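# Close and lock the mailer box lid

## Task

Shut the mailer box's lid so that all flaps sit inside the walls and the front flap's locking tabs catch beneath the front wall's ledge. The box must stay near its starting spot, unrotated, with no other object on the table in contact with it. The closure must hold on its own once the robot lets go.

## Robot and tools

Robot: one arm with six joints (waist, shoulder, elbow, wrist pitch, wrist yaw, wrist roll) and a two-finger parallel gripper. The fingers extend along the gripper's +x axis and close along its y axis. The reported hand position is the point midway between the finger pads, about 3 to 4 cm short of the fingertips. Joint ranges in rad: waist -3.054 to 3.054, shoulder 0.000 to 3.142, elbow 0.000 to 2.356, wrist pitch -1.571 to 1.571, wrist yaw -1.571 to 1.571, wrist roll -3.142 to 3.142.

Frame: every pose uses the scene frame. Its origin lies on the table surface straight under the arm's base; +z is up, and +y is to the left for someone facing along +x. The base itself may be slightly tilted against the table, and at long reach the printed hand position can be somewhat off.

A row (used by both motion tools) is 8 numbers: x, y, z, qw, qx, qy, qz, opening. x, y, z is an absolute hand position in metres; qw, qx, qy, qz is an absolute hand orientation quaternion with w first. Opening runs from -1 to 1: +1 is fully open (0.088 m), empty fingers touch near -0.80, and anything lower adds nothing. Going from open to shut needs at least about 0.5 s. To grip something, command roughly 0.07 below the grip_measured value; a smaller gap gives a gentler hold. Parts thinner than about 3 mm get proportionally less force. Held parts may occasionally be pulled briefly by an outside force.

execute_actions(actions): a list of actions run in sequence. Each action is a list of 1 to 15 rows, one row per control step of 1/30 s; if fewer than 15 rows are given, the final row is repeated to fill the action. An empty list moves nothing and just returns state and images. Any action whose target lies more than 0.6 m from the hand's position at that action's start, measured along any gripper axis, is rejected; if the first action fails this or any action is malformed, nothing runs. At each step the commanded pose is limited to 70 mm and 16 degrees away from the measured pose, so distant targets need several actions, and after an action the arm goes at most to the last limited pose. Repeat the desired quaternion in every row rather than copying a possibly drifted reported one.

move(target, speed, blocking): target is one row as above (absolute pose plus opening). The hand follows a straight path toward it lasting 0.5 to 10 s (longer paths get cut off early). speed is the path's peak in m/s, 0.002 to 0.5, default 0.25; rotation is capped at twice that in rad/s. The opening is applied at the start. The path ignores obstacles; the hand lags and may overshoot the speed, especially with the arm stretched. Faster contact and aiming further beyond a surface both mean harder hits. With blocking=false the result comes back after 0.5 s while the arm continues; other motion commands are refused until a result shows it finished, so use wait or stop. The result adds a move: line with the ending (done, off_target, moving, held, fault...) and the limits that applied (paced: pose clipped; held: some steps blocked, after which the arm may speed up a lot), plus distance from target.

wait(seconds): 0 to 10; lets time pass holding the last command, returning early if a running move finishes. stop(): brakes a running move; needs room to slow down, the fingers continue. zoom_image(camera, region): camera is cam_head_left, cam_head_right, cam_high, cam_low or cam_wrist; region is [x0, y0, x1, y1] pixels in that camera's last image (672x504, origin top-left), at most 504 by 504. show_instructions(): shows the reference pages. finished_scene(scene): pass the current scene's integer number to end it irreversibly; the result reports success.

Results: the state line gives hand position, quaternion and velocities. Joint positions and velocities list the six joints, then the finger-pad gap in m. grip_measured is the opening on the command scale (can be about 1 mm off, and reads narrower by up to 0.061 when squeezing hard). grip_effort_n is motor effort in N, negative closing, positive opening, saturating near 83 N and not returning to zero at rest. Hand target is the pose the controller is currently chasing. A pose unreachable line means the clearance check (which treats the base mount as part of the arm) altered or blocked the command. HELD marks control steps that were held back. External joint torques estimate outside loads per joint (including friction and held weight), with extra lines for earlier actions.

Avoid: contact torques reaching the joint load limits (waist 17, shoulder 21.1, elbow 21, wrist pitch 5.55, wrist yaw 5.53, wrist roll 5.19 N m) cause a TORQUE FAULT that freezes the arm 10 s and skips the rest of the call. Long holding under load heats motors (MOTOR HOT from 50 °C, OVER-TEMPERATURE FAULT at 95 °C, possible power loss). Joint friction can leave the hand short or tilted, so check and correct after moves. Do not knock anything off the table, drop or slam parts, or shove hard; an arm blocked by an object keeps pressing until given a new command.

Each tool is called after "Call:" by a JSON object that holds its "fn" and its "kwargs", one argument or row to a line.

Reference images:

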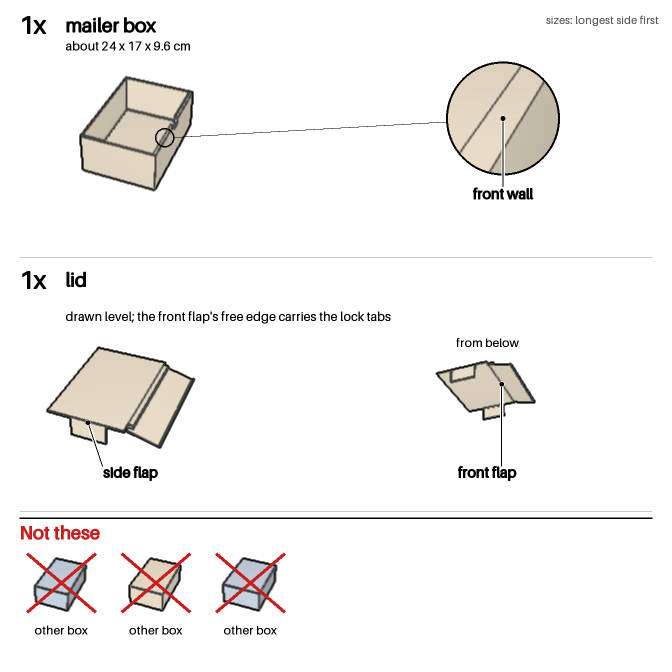

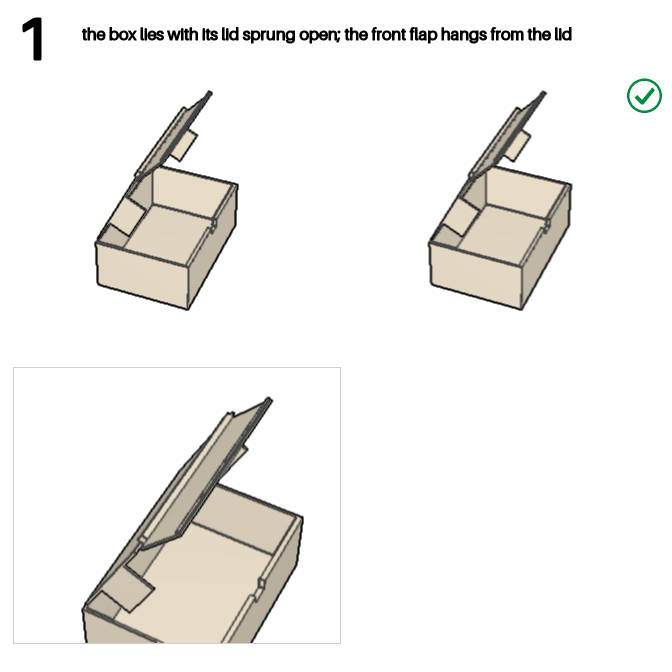

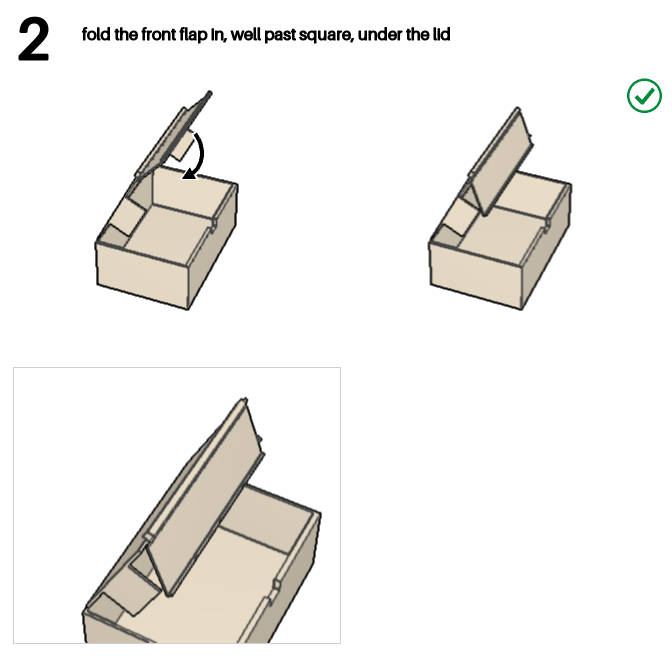

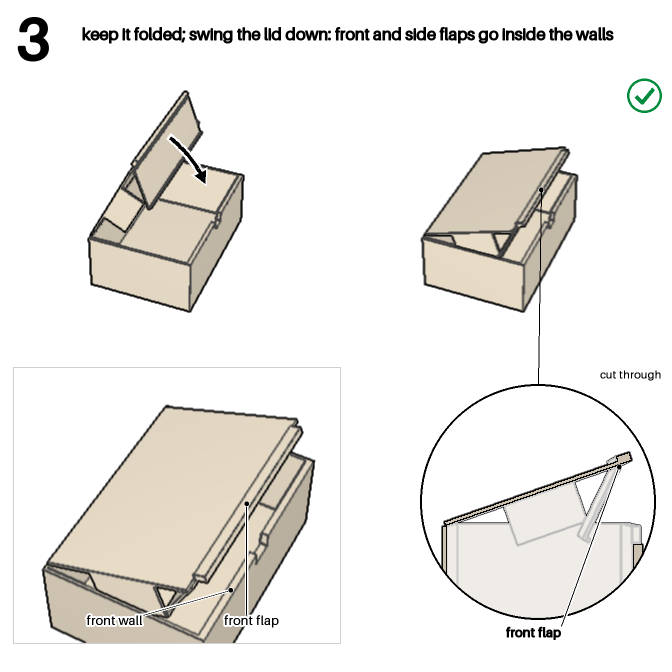

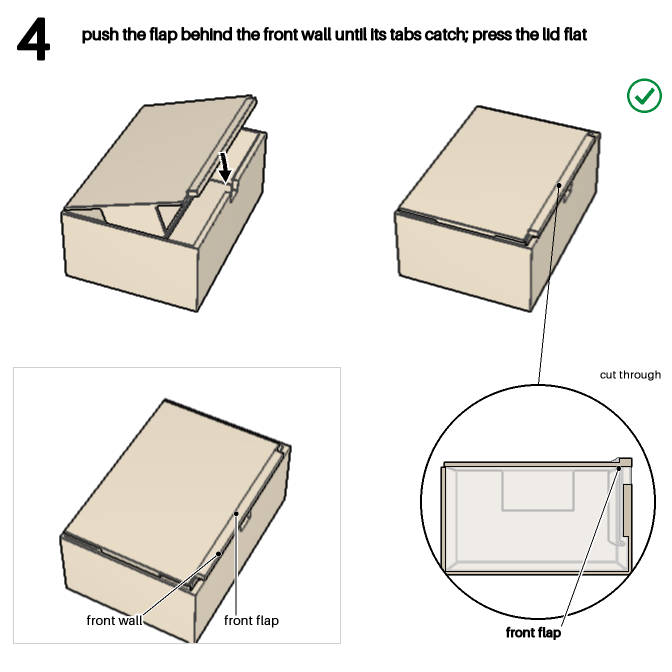

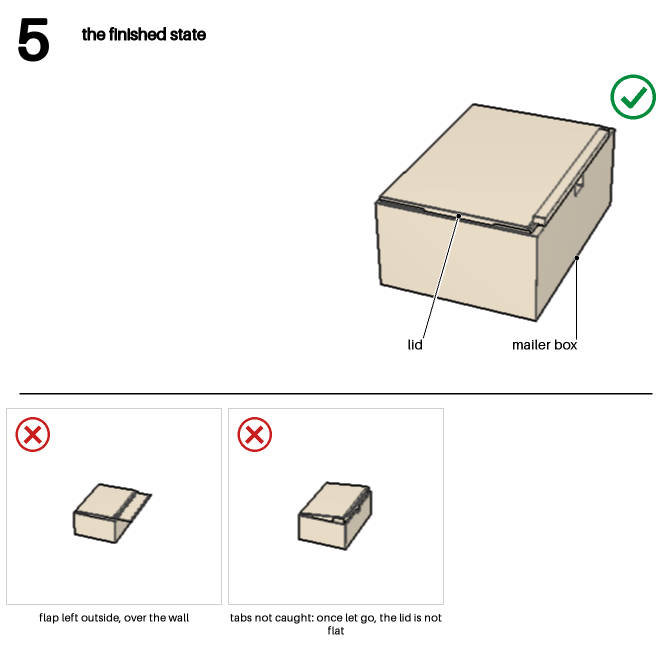

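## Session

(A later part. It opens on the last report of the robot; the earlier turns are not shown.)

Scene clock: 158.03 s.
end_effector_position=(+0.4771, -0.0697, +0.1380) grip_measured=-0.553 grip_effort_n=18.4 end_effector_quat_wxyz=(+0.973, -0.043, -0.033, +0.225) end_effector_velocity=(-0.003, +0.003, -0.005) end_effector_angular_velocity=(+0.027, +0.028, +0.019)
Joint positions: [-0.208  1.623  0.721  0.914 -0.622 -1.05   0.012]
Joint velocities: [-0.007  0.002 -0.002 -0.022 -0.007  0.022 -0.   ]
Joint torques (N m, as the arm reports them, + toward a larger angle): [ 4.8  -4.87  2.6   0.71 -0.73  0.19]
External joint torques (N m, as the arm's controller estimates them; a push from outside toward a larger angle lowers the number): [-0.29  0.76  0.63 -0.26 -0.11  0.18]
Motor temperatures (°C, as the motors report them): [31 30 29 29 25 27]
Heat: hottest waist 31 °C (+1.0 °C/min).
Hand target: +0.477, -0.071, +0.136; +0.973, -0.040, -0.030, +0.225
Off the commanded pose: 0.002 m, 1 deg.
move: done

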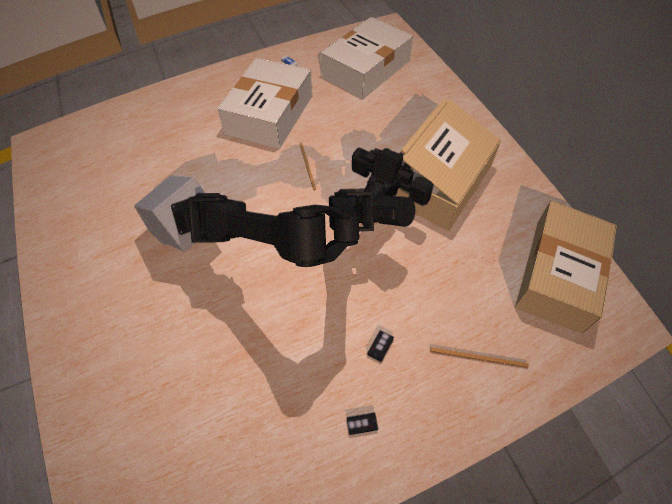

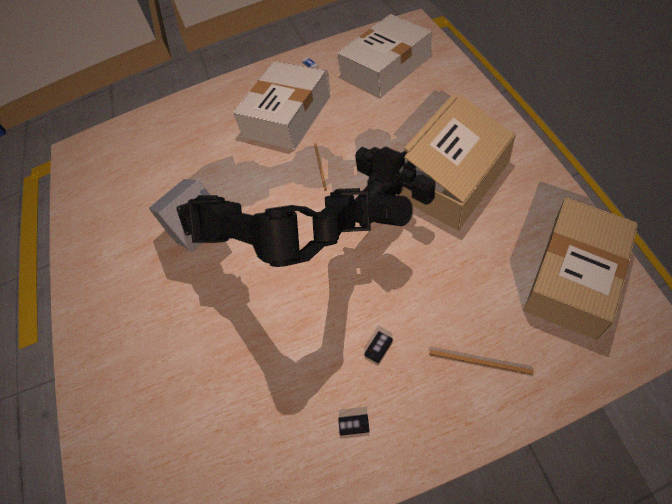

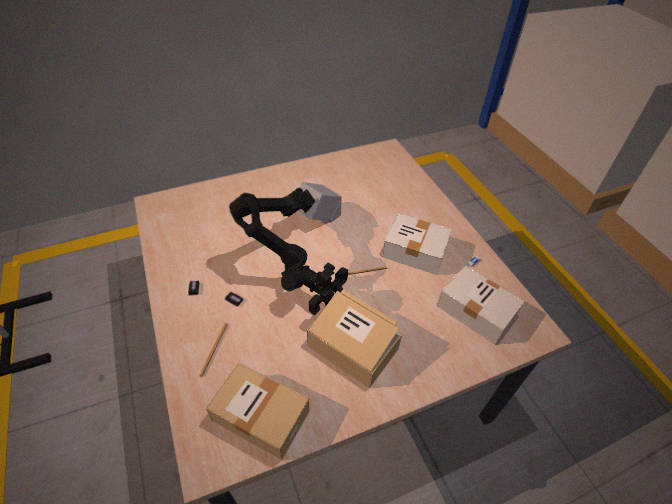

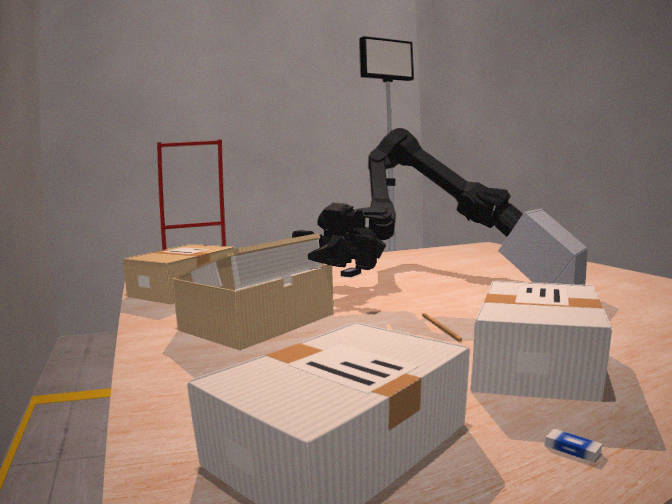

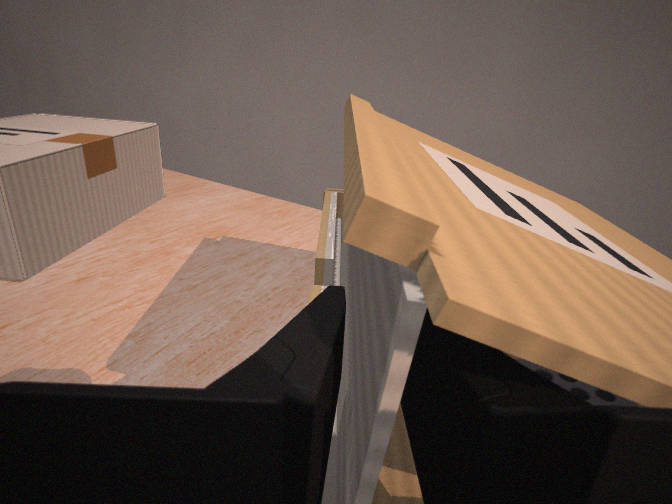

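Call:
{"fn": "move", "kwargs": {
  "target": [0.43,-0.093,0.142,0.972,-0.04,-0.03,0.225,-0.45],
  "speed": 0.06
}}

Call:
{"fn": "move", "kwargs": {
  "target": [0.44,-0.10,0.215,0.914,-0.08,0.333,0.219,-0.8],
  "speed": 0.35
}}

Call:
{"fn": "move", "kwargs": {
  "target": [0.54,-0.058,0.21,0.914,-0.08,0.333,0.219,-0.8],
  "speed": 0.15
}}

Call:
{"fn": "move", "kwargs": {
  "target": [0.537,-0.05,0.14,0.914,-0.08,0.333,0.219,-0.8],
  "speed": 0.03
}}

Scene clock: 166.63 s.
end_effector_position=(+0.4321, -0.0922, +0.1417) grip_measured=-0.452 grip_effort_n=17.4 end_effector_quat_wxyz=(+0.973, -0.042, -0.030, +0.224) end_effector_velocity=(-0.003, -0.003, +0.001) end_effector_angular_velocity=(-0.008, -0.005, -0.002)
Joint positions: [-0.304  1.446  0.57   0.887 -0.714 -1.046  0.017]
Joint velocities: [-0.007 -0.017 -0.007 -0.007 -0.007 -0.007 -0.   ]
Joint torques (N m, as the arm reports them, + toward a larger angle): [ 3.96 -5.36  1.66  0.76 -0.82  0.16]
External joint torques (N m, as the arm's controller estimates them; a push from outside toward a larger angle lowers the number): [-0.04 -0.03 -0.32 -0.23 -0.21  0.15]
Motor temperatures (°C, as the motors report them): [31 31 29 29 25 27]
Heat: hottest waist 31 °C (+1.0 °C/min).
Hand target: +0.430, -0.093, +0.142; +0.973, -0.040, -0.030, +0.225
Off the commanded pose: 0.002 m, 0 deg.
move: done

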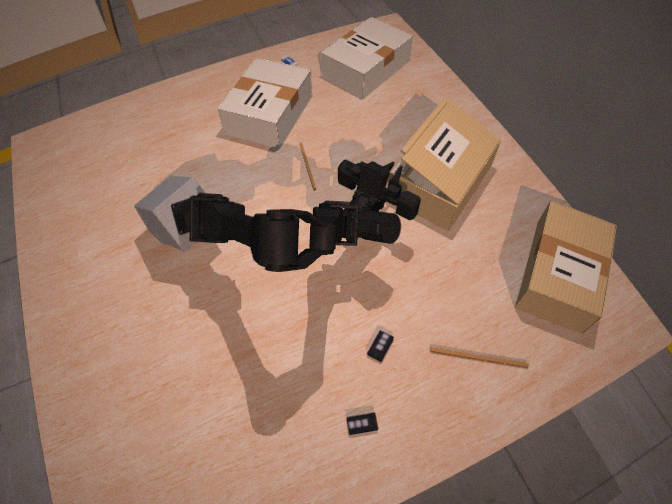

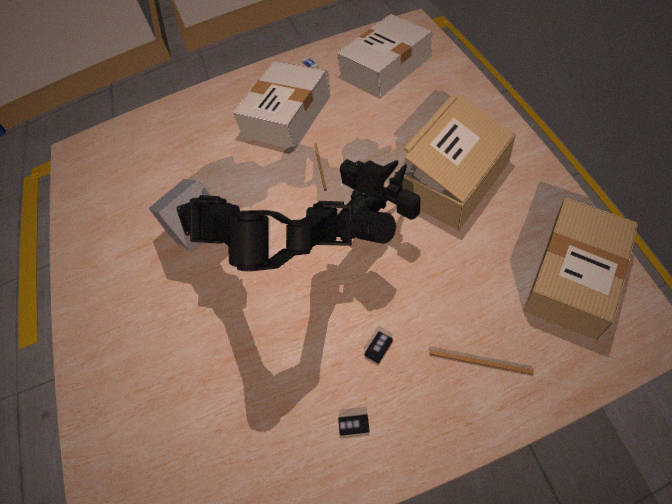

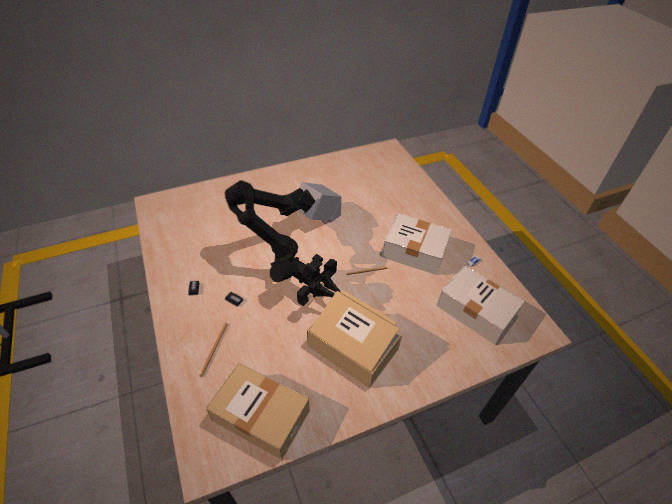

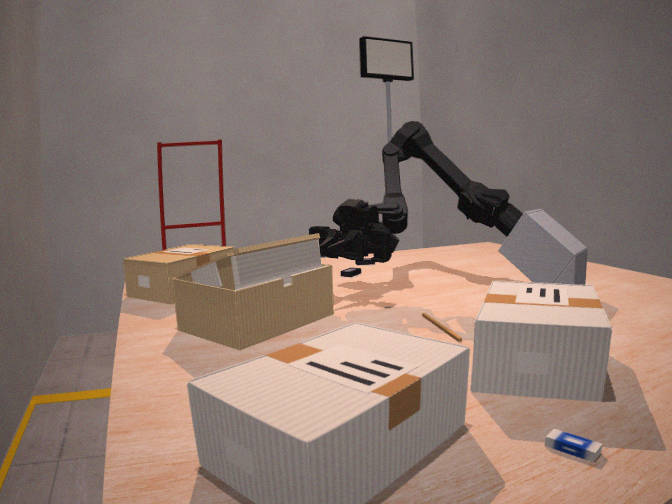

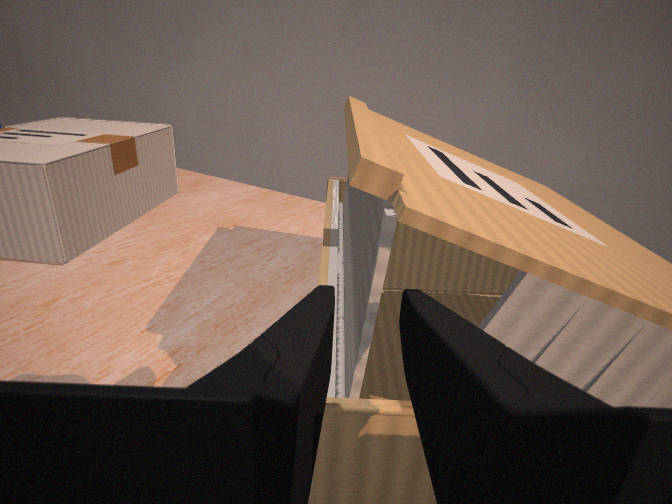

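Scene clock: 168.37 s.
end_effector_position=(+0.4388, -0.1004, +0.2152) grip_measured=-0.797 grip_effort_n=-11.9 end_effector_quat_wxyz=(+0.915, -0.081, +0.329, +0.220) end_effector_velocity=(+0.000, -0.004, +0.000) end_effector_angular_velocity=(-0.011, +0.016, -0.008)
Joint positions: [ 0.269  1.21   0.992 -0.226  0.445 -0.893  0.   ]
Joint velocities: [ 0.002  0.002  0.017 -0.022  0.022  0.007  0.   ]
Joint torques (N m, as the arm reports them, + toward a larger angle): [ 4.49 -1.83  5.67  0.7  -0.28  0.15]
External joint torques (N m, as the arm's controller estimates them; a push from outside toward a larger angle lowers the number): [ 0.37  1.3   1.54 -0.2   0.16  0.15]
Motor temperatures (°C, as the motors report them): [31 30 29 29 25 26]
Heat: hottest waist 31 °C (+1.0 °C/min).
Hand target: +0.440, -0.100, +0.215; +0.913, -0.081, +0.333, +0.220
Off the commanded pose: 0.001 m, 0 deg.
move: done

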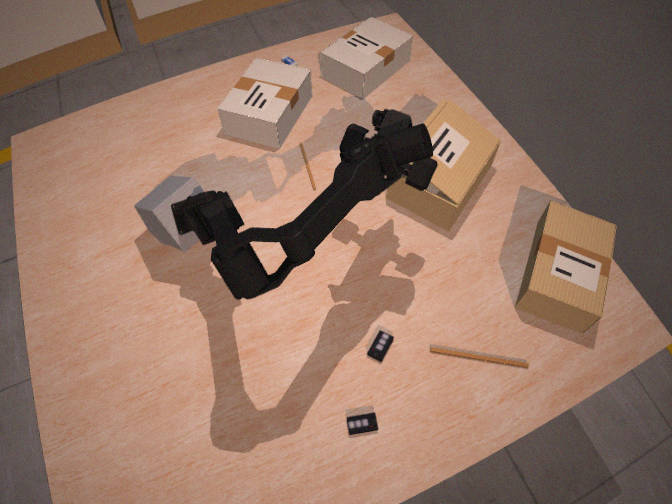

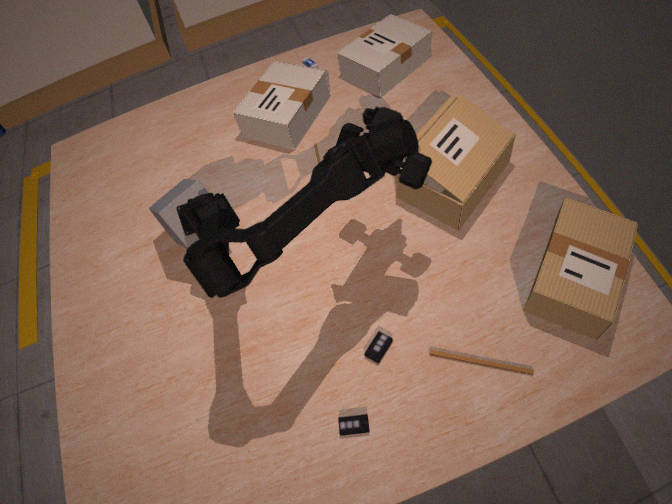

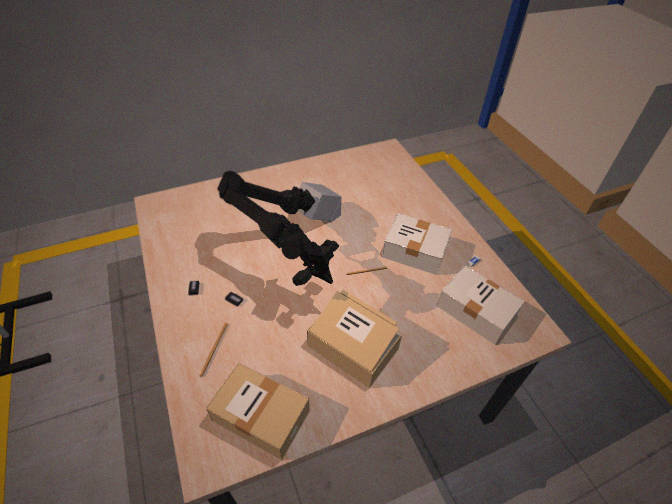

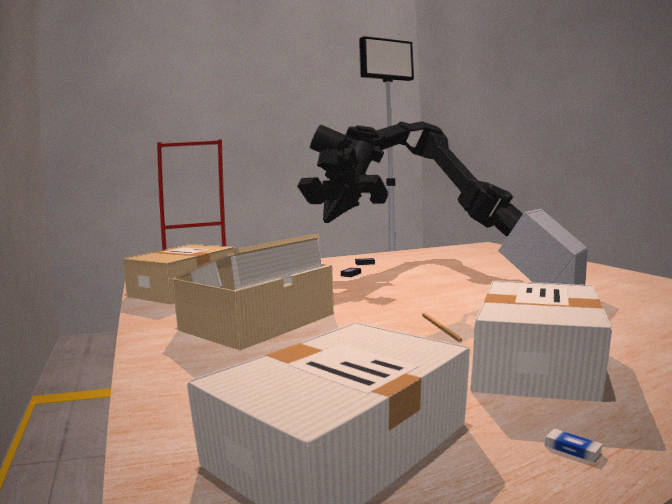

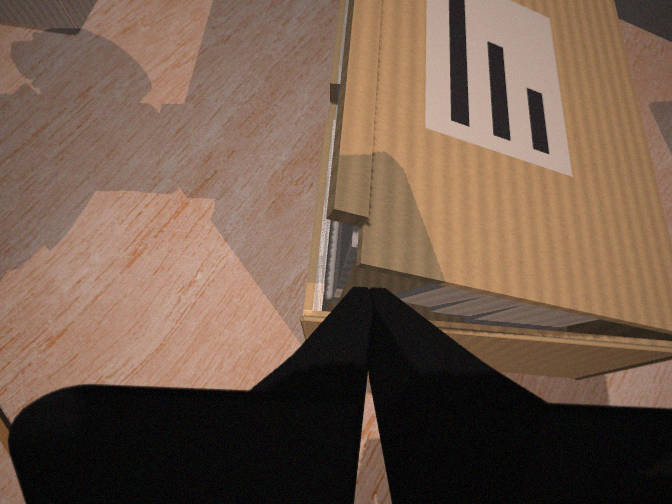

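Scene clock: 169.67 s.
end_effector_position=(+0.5389, -0.0603, +0.2117) grip_measured=-0.797 grip_effort_n=-11.9 end_effector_quat_wxyz=(+0.915, -0.079, +0.329, +0.218) end_effector_velocity=(+0.001, +0.002, -0.004) end_effector_angular_velocity=(-0.013, +0.010, +0.010)
Joint positions: [ 0.282  1.626  1.352 -0.17   0.457 -0.884  0.   ]
Joint velocities: [-0.002  0.012  0.007 -0.007  0.007 -0.007  0.   ]
Joint torques (N m, as the arm reports them, + toward a larger angle): [ 7.17 -3.24  5.6   0.72 -0.28  0.17]
External joint torques (N m, as the arm's controller estimates them; a push from outside toward a larger angle lowers the number): [ 0.45  1.6   1.56 -0.16  0.16  0.17]
Motor temperatures (°C, as the motors report them): [31 30 29 29 25 26]
Heat: hottest waist 31 °C (+1.0 °C/min).
Hand target: +0.540, -0.058, +0.210; +0.914, -0.080, +0.333, +0.219
Off the commanded pose: 0.003 m, 0 deg.
move: done

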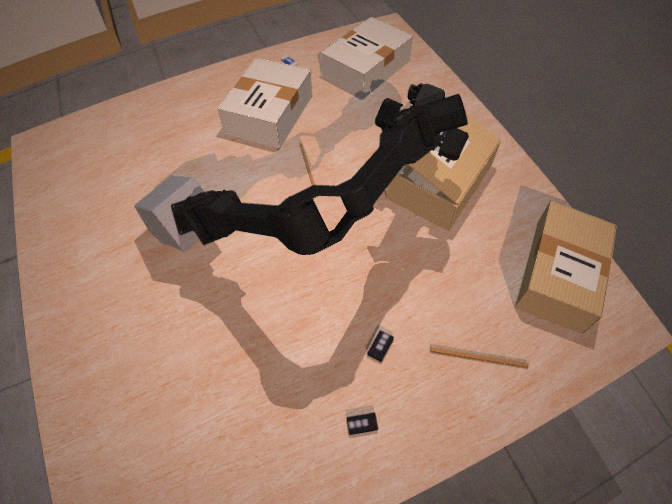

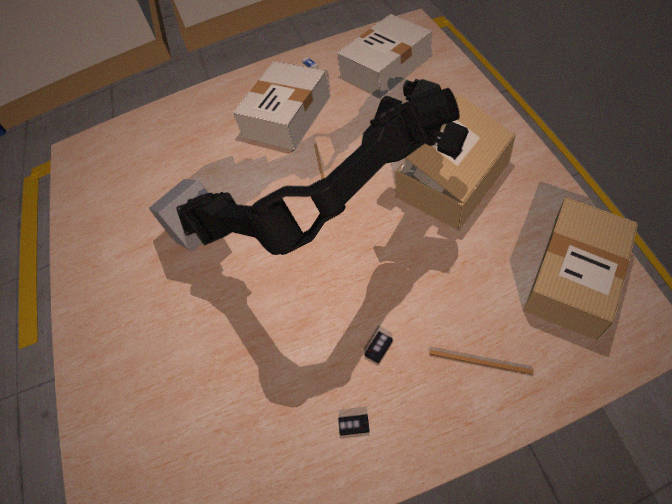

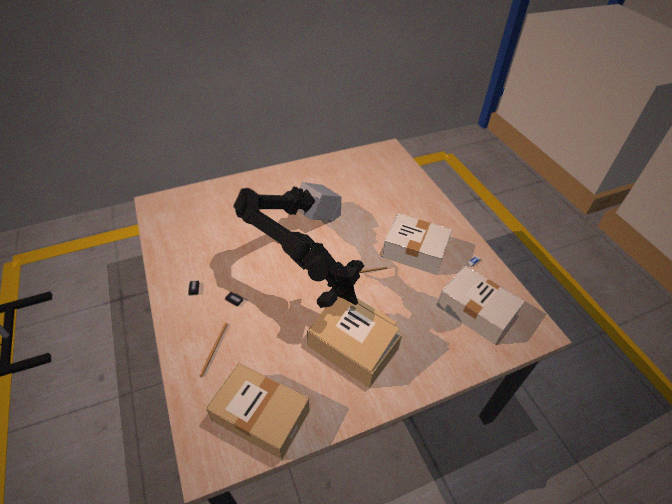

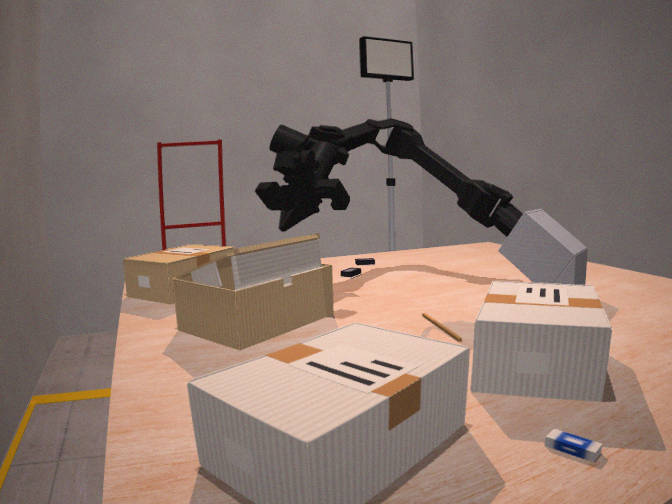

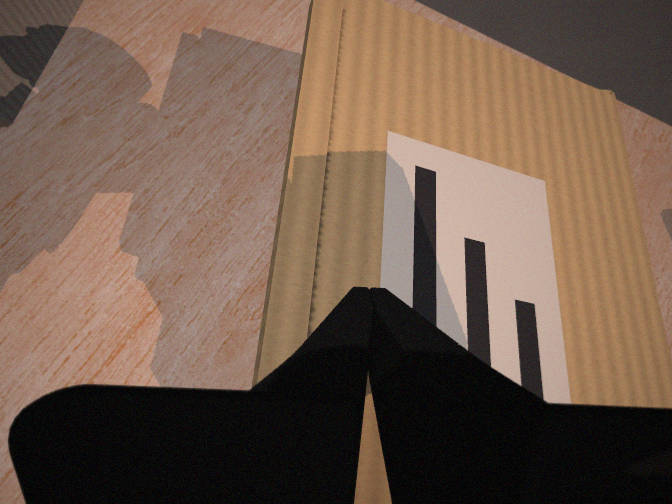

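Scene clock: 172.43 s.
end_effector_position=(+0.5390, -0.0549, +0.1460) grip_measured=-0.797 grip_effort_n=-11.9 end_effector_quat_wxyz=(+0.917, -0.078, +0.329, +0.213) end_effector_velocity=(+0.003, -0.003, +0.002) end_effector_angular_velocity=(-0.000, -0.018, -0.011)
Joint positions: [ 0.142  1.681  1.232  0.038  0.335 -0.943  0.   ]
Joint velocities: [-0.002 -0.002 -0.002  0.022 -0.007 -0.007  0.   ]
Joint torques (N m, as the arm reports them, + toward a larger angle): [ 6.9  -3.77  3.45  1.02 -0.65 -0.12]
External joint torques (N m, as the arm's controller estimates them; a push from outside toward a larger angle lowers the number): [ 0.01  1.94 -0.37  0.16 -0.18 -0.12]
Motor temperatures (°C, as the motors report them): [31 30 29 29 25 26]
Heat: hottest waist 31 °C (+1.0 °C/min).
Hand target: +0.537, -0.050, +0.140; +0.914, -0.080, +0.333, +0.219
Off the commanded pose: 0.008 m, 1 deg.
move: done

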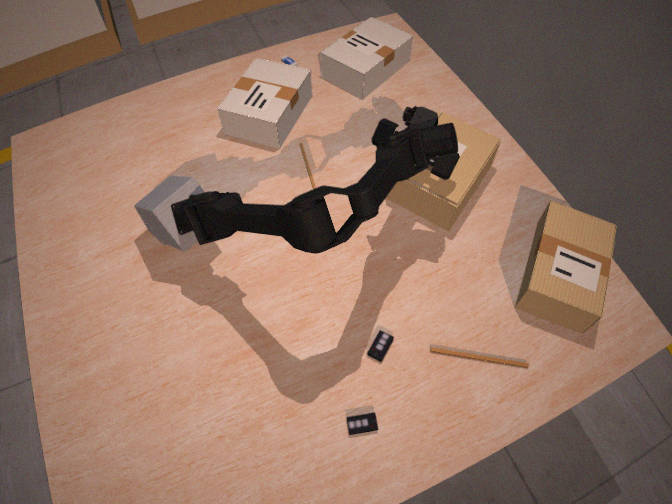

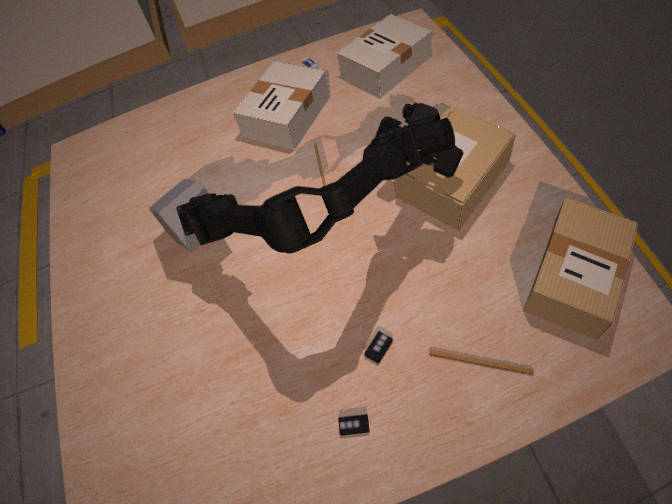

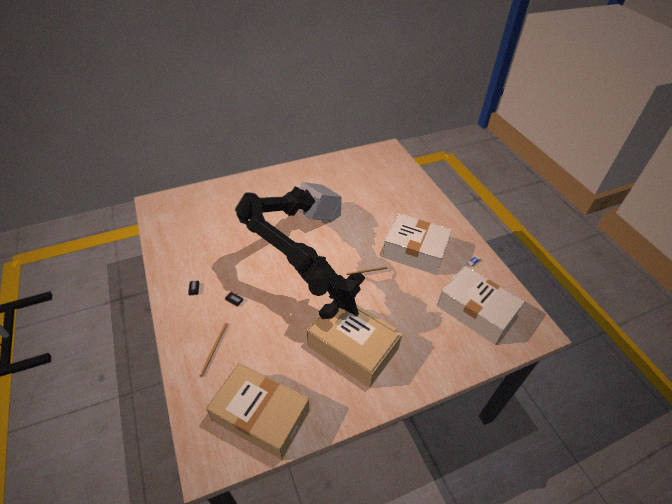

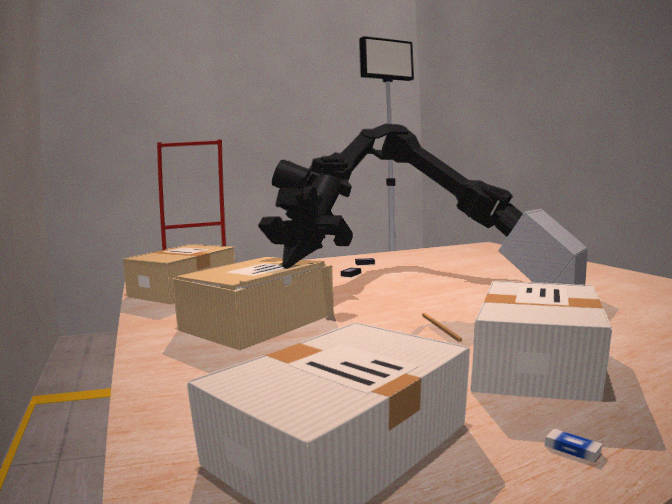

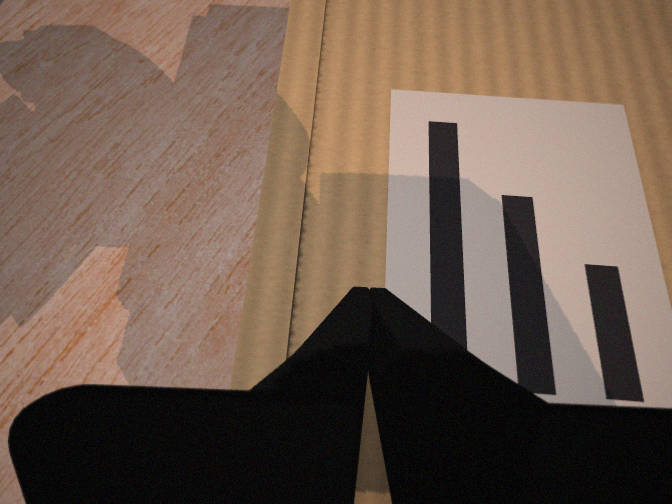

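Call:
{"fn": "move", "kwargs": {
  "target": [0.537,-0.05,0.127,0.914,-0.08,0.333,0.219,-0.8],
  "speed": 0.02
}}

Call:
{"fn": "move", "kwargs": {
  "target": [0.53,-0.055,0.19,0.914,-0.08,0.333,0.219,-0.8],
  "speed": 0.1
}}

Call:
{"fn": "zoom_image", "kwargs": {
  "camera": "cam_low",
  "region": [150,220,360,360]
}}

Scene clock: 177.60 s.
end_effector_position=(+0.5414, -0.0553, +0.1414) grip_measured=-0.797 grip_effort_n=-11.9 end_effector_quat_wxyz=(+0.920, -0.076, +0.319, +0.212) end_effector_velocity=(+0.000, -0.001, -0.003) end_effector_angular_velocity=(-0.013, -0.008, +0.011)
Joint positions: [ 0.124  1.688  1.222  0.073  0.303 -0.956  0.   ]
Joint velocities: [-0.007  0.002 -0.002  0.007 -0.007 -0.022  0.   ]
Joint torques (N m, as the arm reports them, + toward a larger angle): [ 5.64 -3.04  3.07  0.94 -0.37 -0.14]
External joint torques (N m, as the arm's controller estimates them; a push from outside toward a larger angle lowers the number): [-1.18  2.72 -0.65  0.09  0.11 -0.14]
Motor temperatures (°C, as the motors report them): [32 30 29 29 25 26]
Heat: hottest waist 32 °C (+2.0 °C/min).
Hand target: +0.537, -0.050, +0.127; +0.914, -0.080, +0.333, +0.219
Off the commanded pose: 0.016 m, 2 deg.
move: off_target

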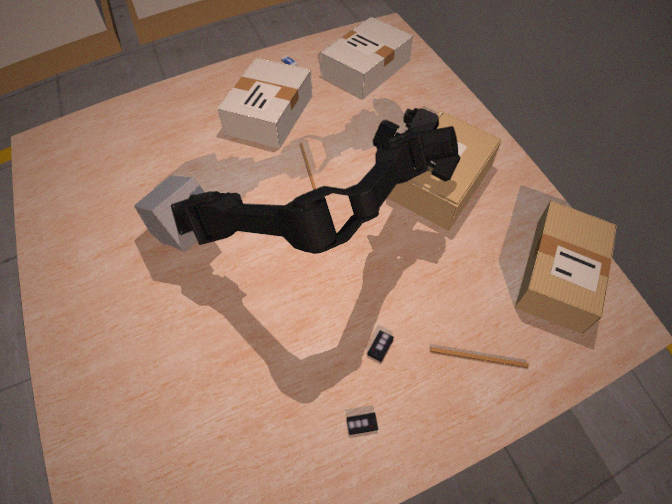

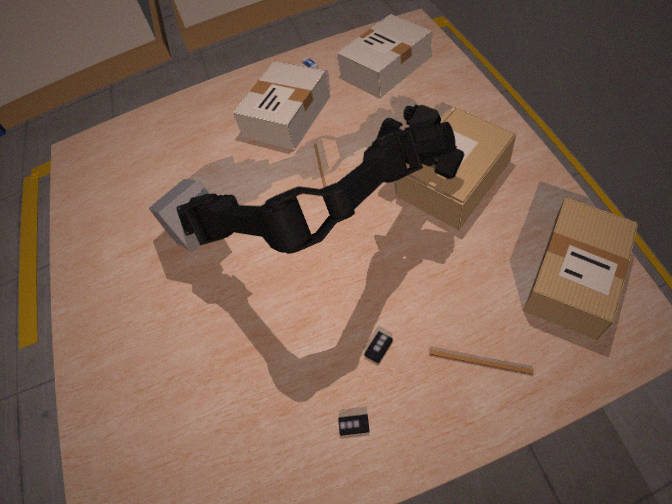

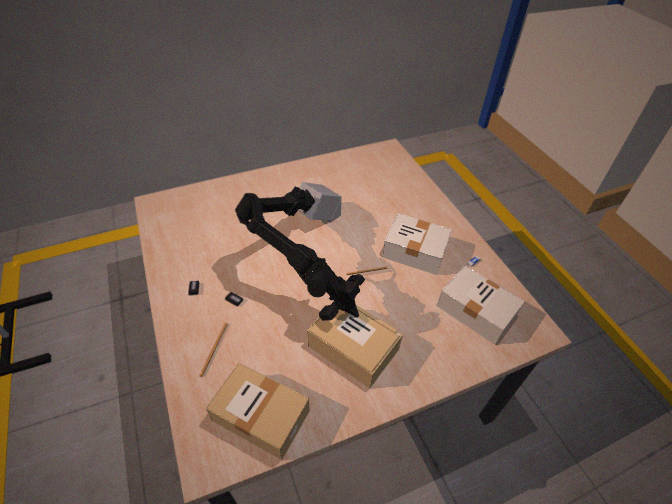

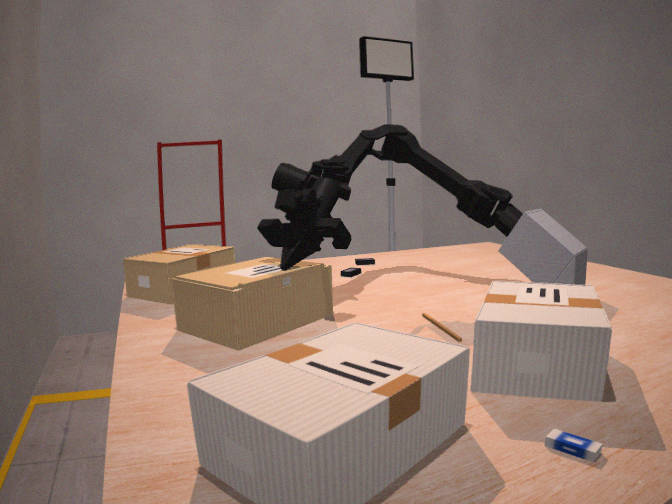

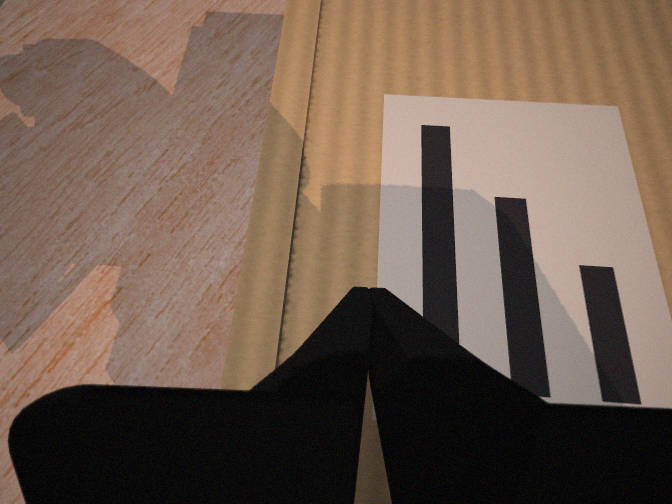

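Scene clock: 178.53 s.
end_effector_position=(+0.5291, -0.0508, +0.1868) grip_measured=-0.797 grip_effort_n=-11.9 end_effector_quat_wxyz=(+0.912, -0.082, +0.333, +0.224) end_effector_velocity=(-0.002, -0.004, +0.001) end_effector_angular_velocity=(-0.021, +0.011, +0.002)
Joint positions: [ 0.243  1.624  1.261 -0.089  0.422 -0.903  0.   ]
Joint velocities: [ 0.002 -0.007  0.007 -0.022  0.022 -0.007  0.   ]
Joint torques (N m, as the arm reports them, + toward a larger angle): [ 7.14 -5.03  5.57  0.7  -0.3   0.16]
External joint torques (N m, as the arm's controller estimates them; a push from outside toward a larger angle lowers the number): [ 0.53  0.08  1.48 -0.2   0.14  0.16]
Motor temperatures (°C, as the motors report them): [32 30 29 29 25 26]
Heat: hottest waist 32 °C (+1.0 °C/min).
Hand target: +0.530, -0.055, +0.190; +0.914, -0.080, +0.333, +0.219
Off the commanded pose: 0.005 m, 1 deg.
move: done

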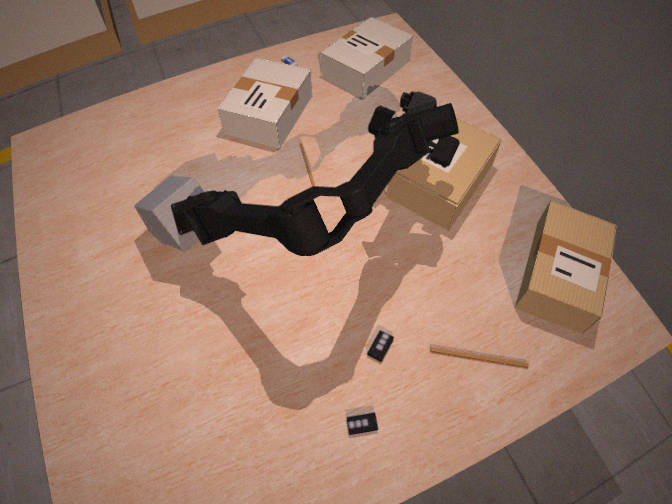

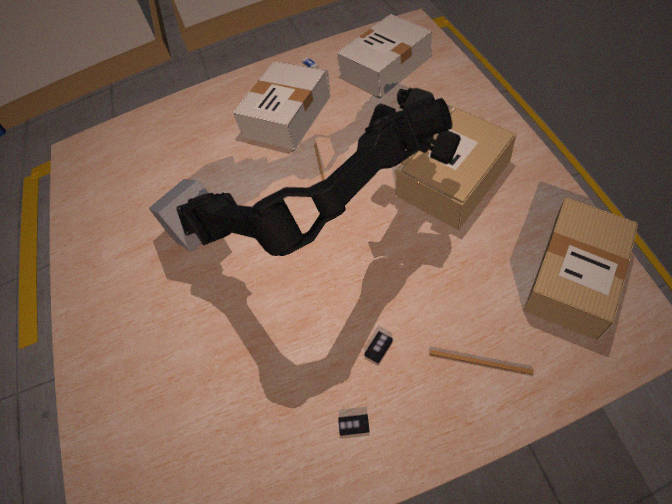

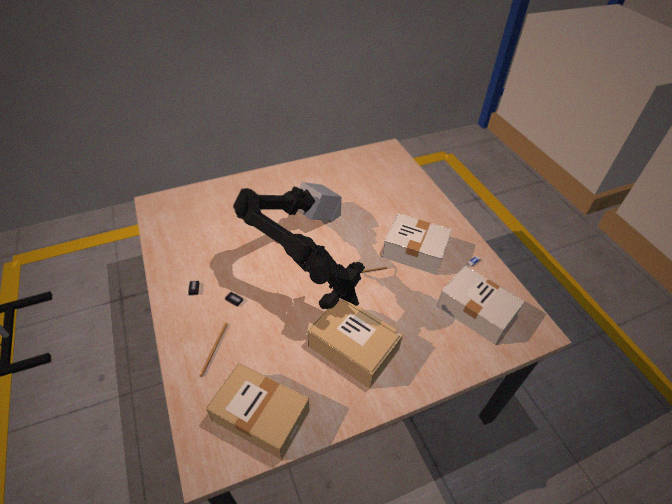

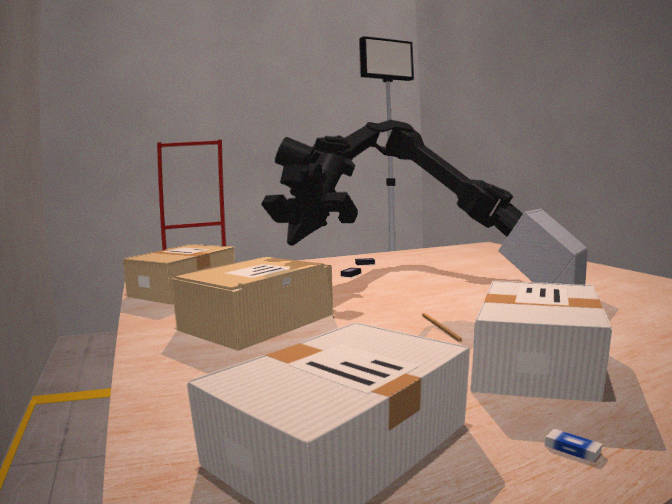

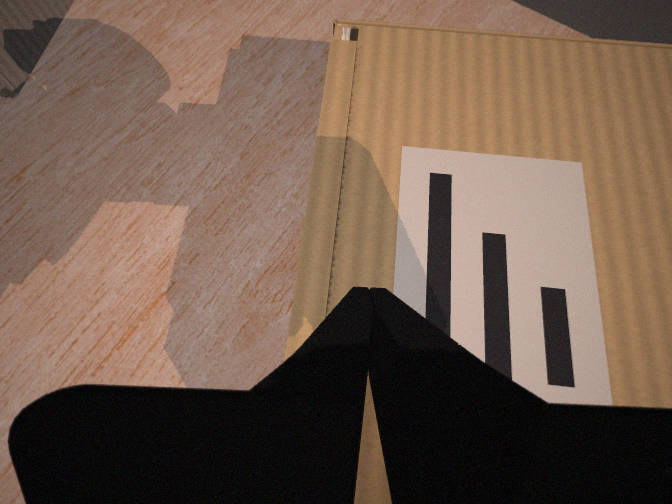

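Region (150, 220, 360, 360) of cam_low's 672x504 image, scaled by 2.400, with more detail than that image has.

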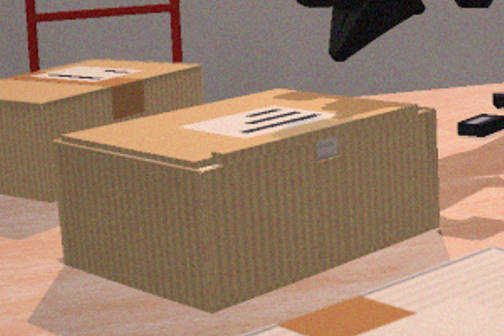

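Call:
{"fn": "finished_scene", "kwargs": {
  "scene": 1
}}

The scene is finished: the task was done.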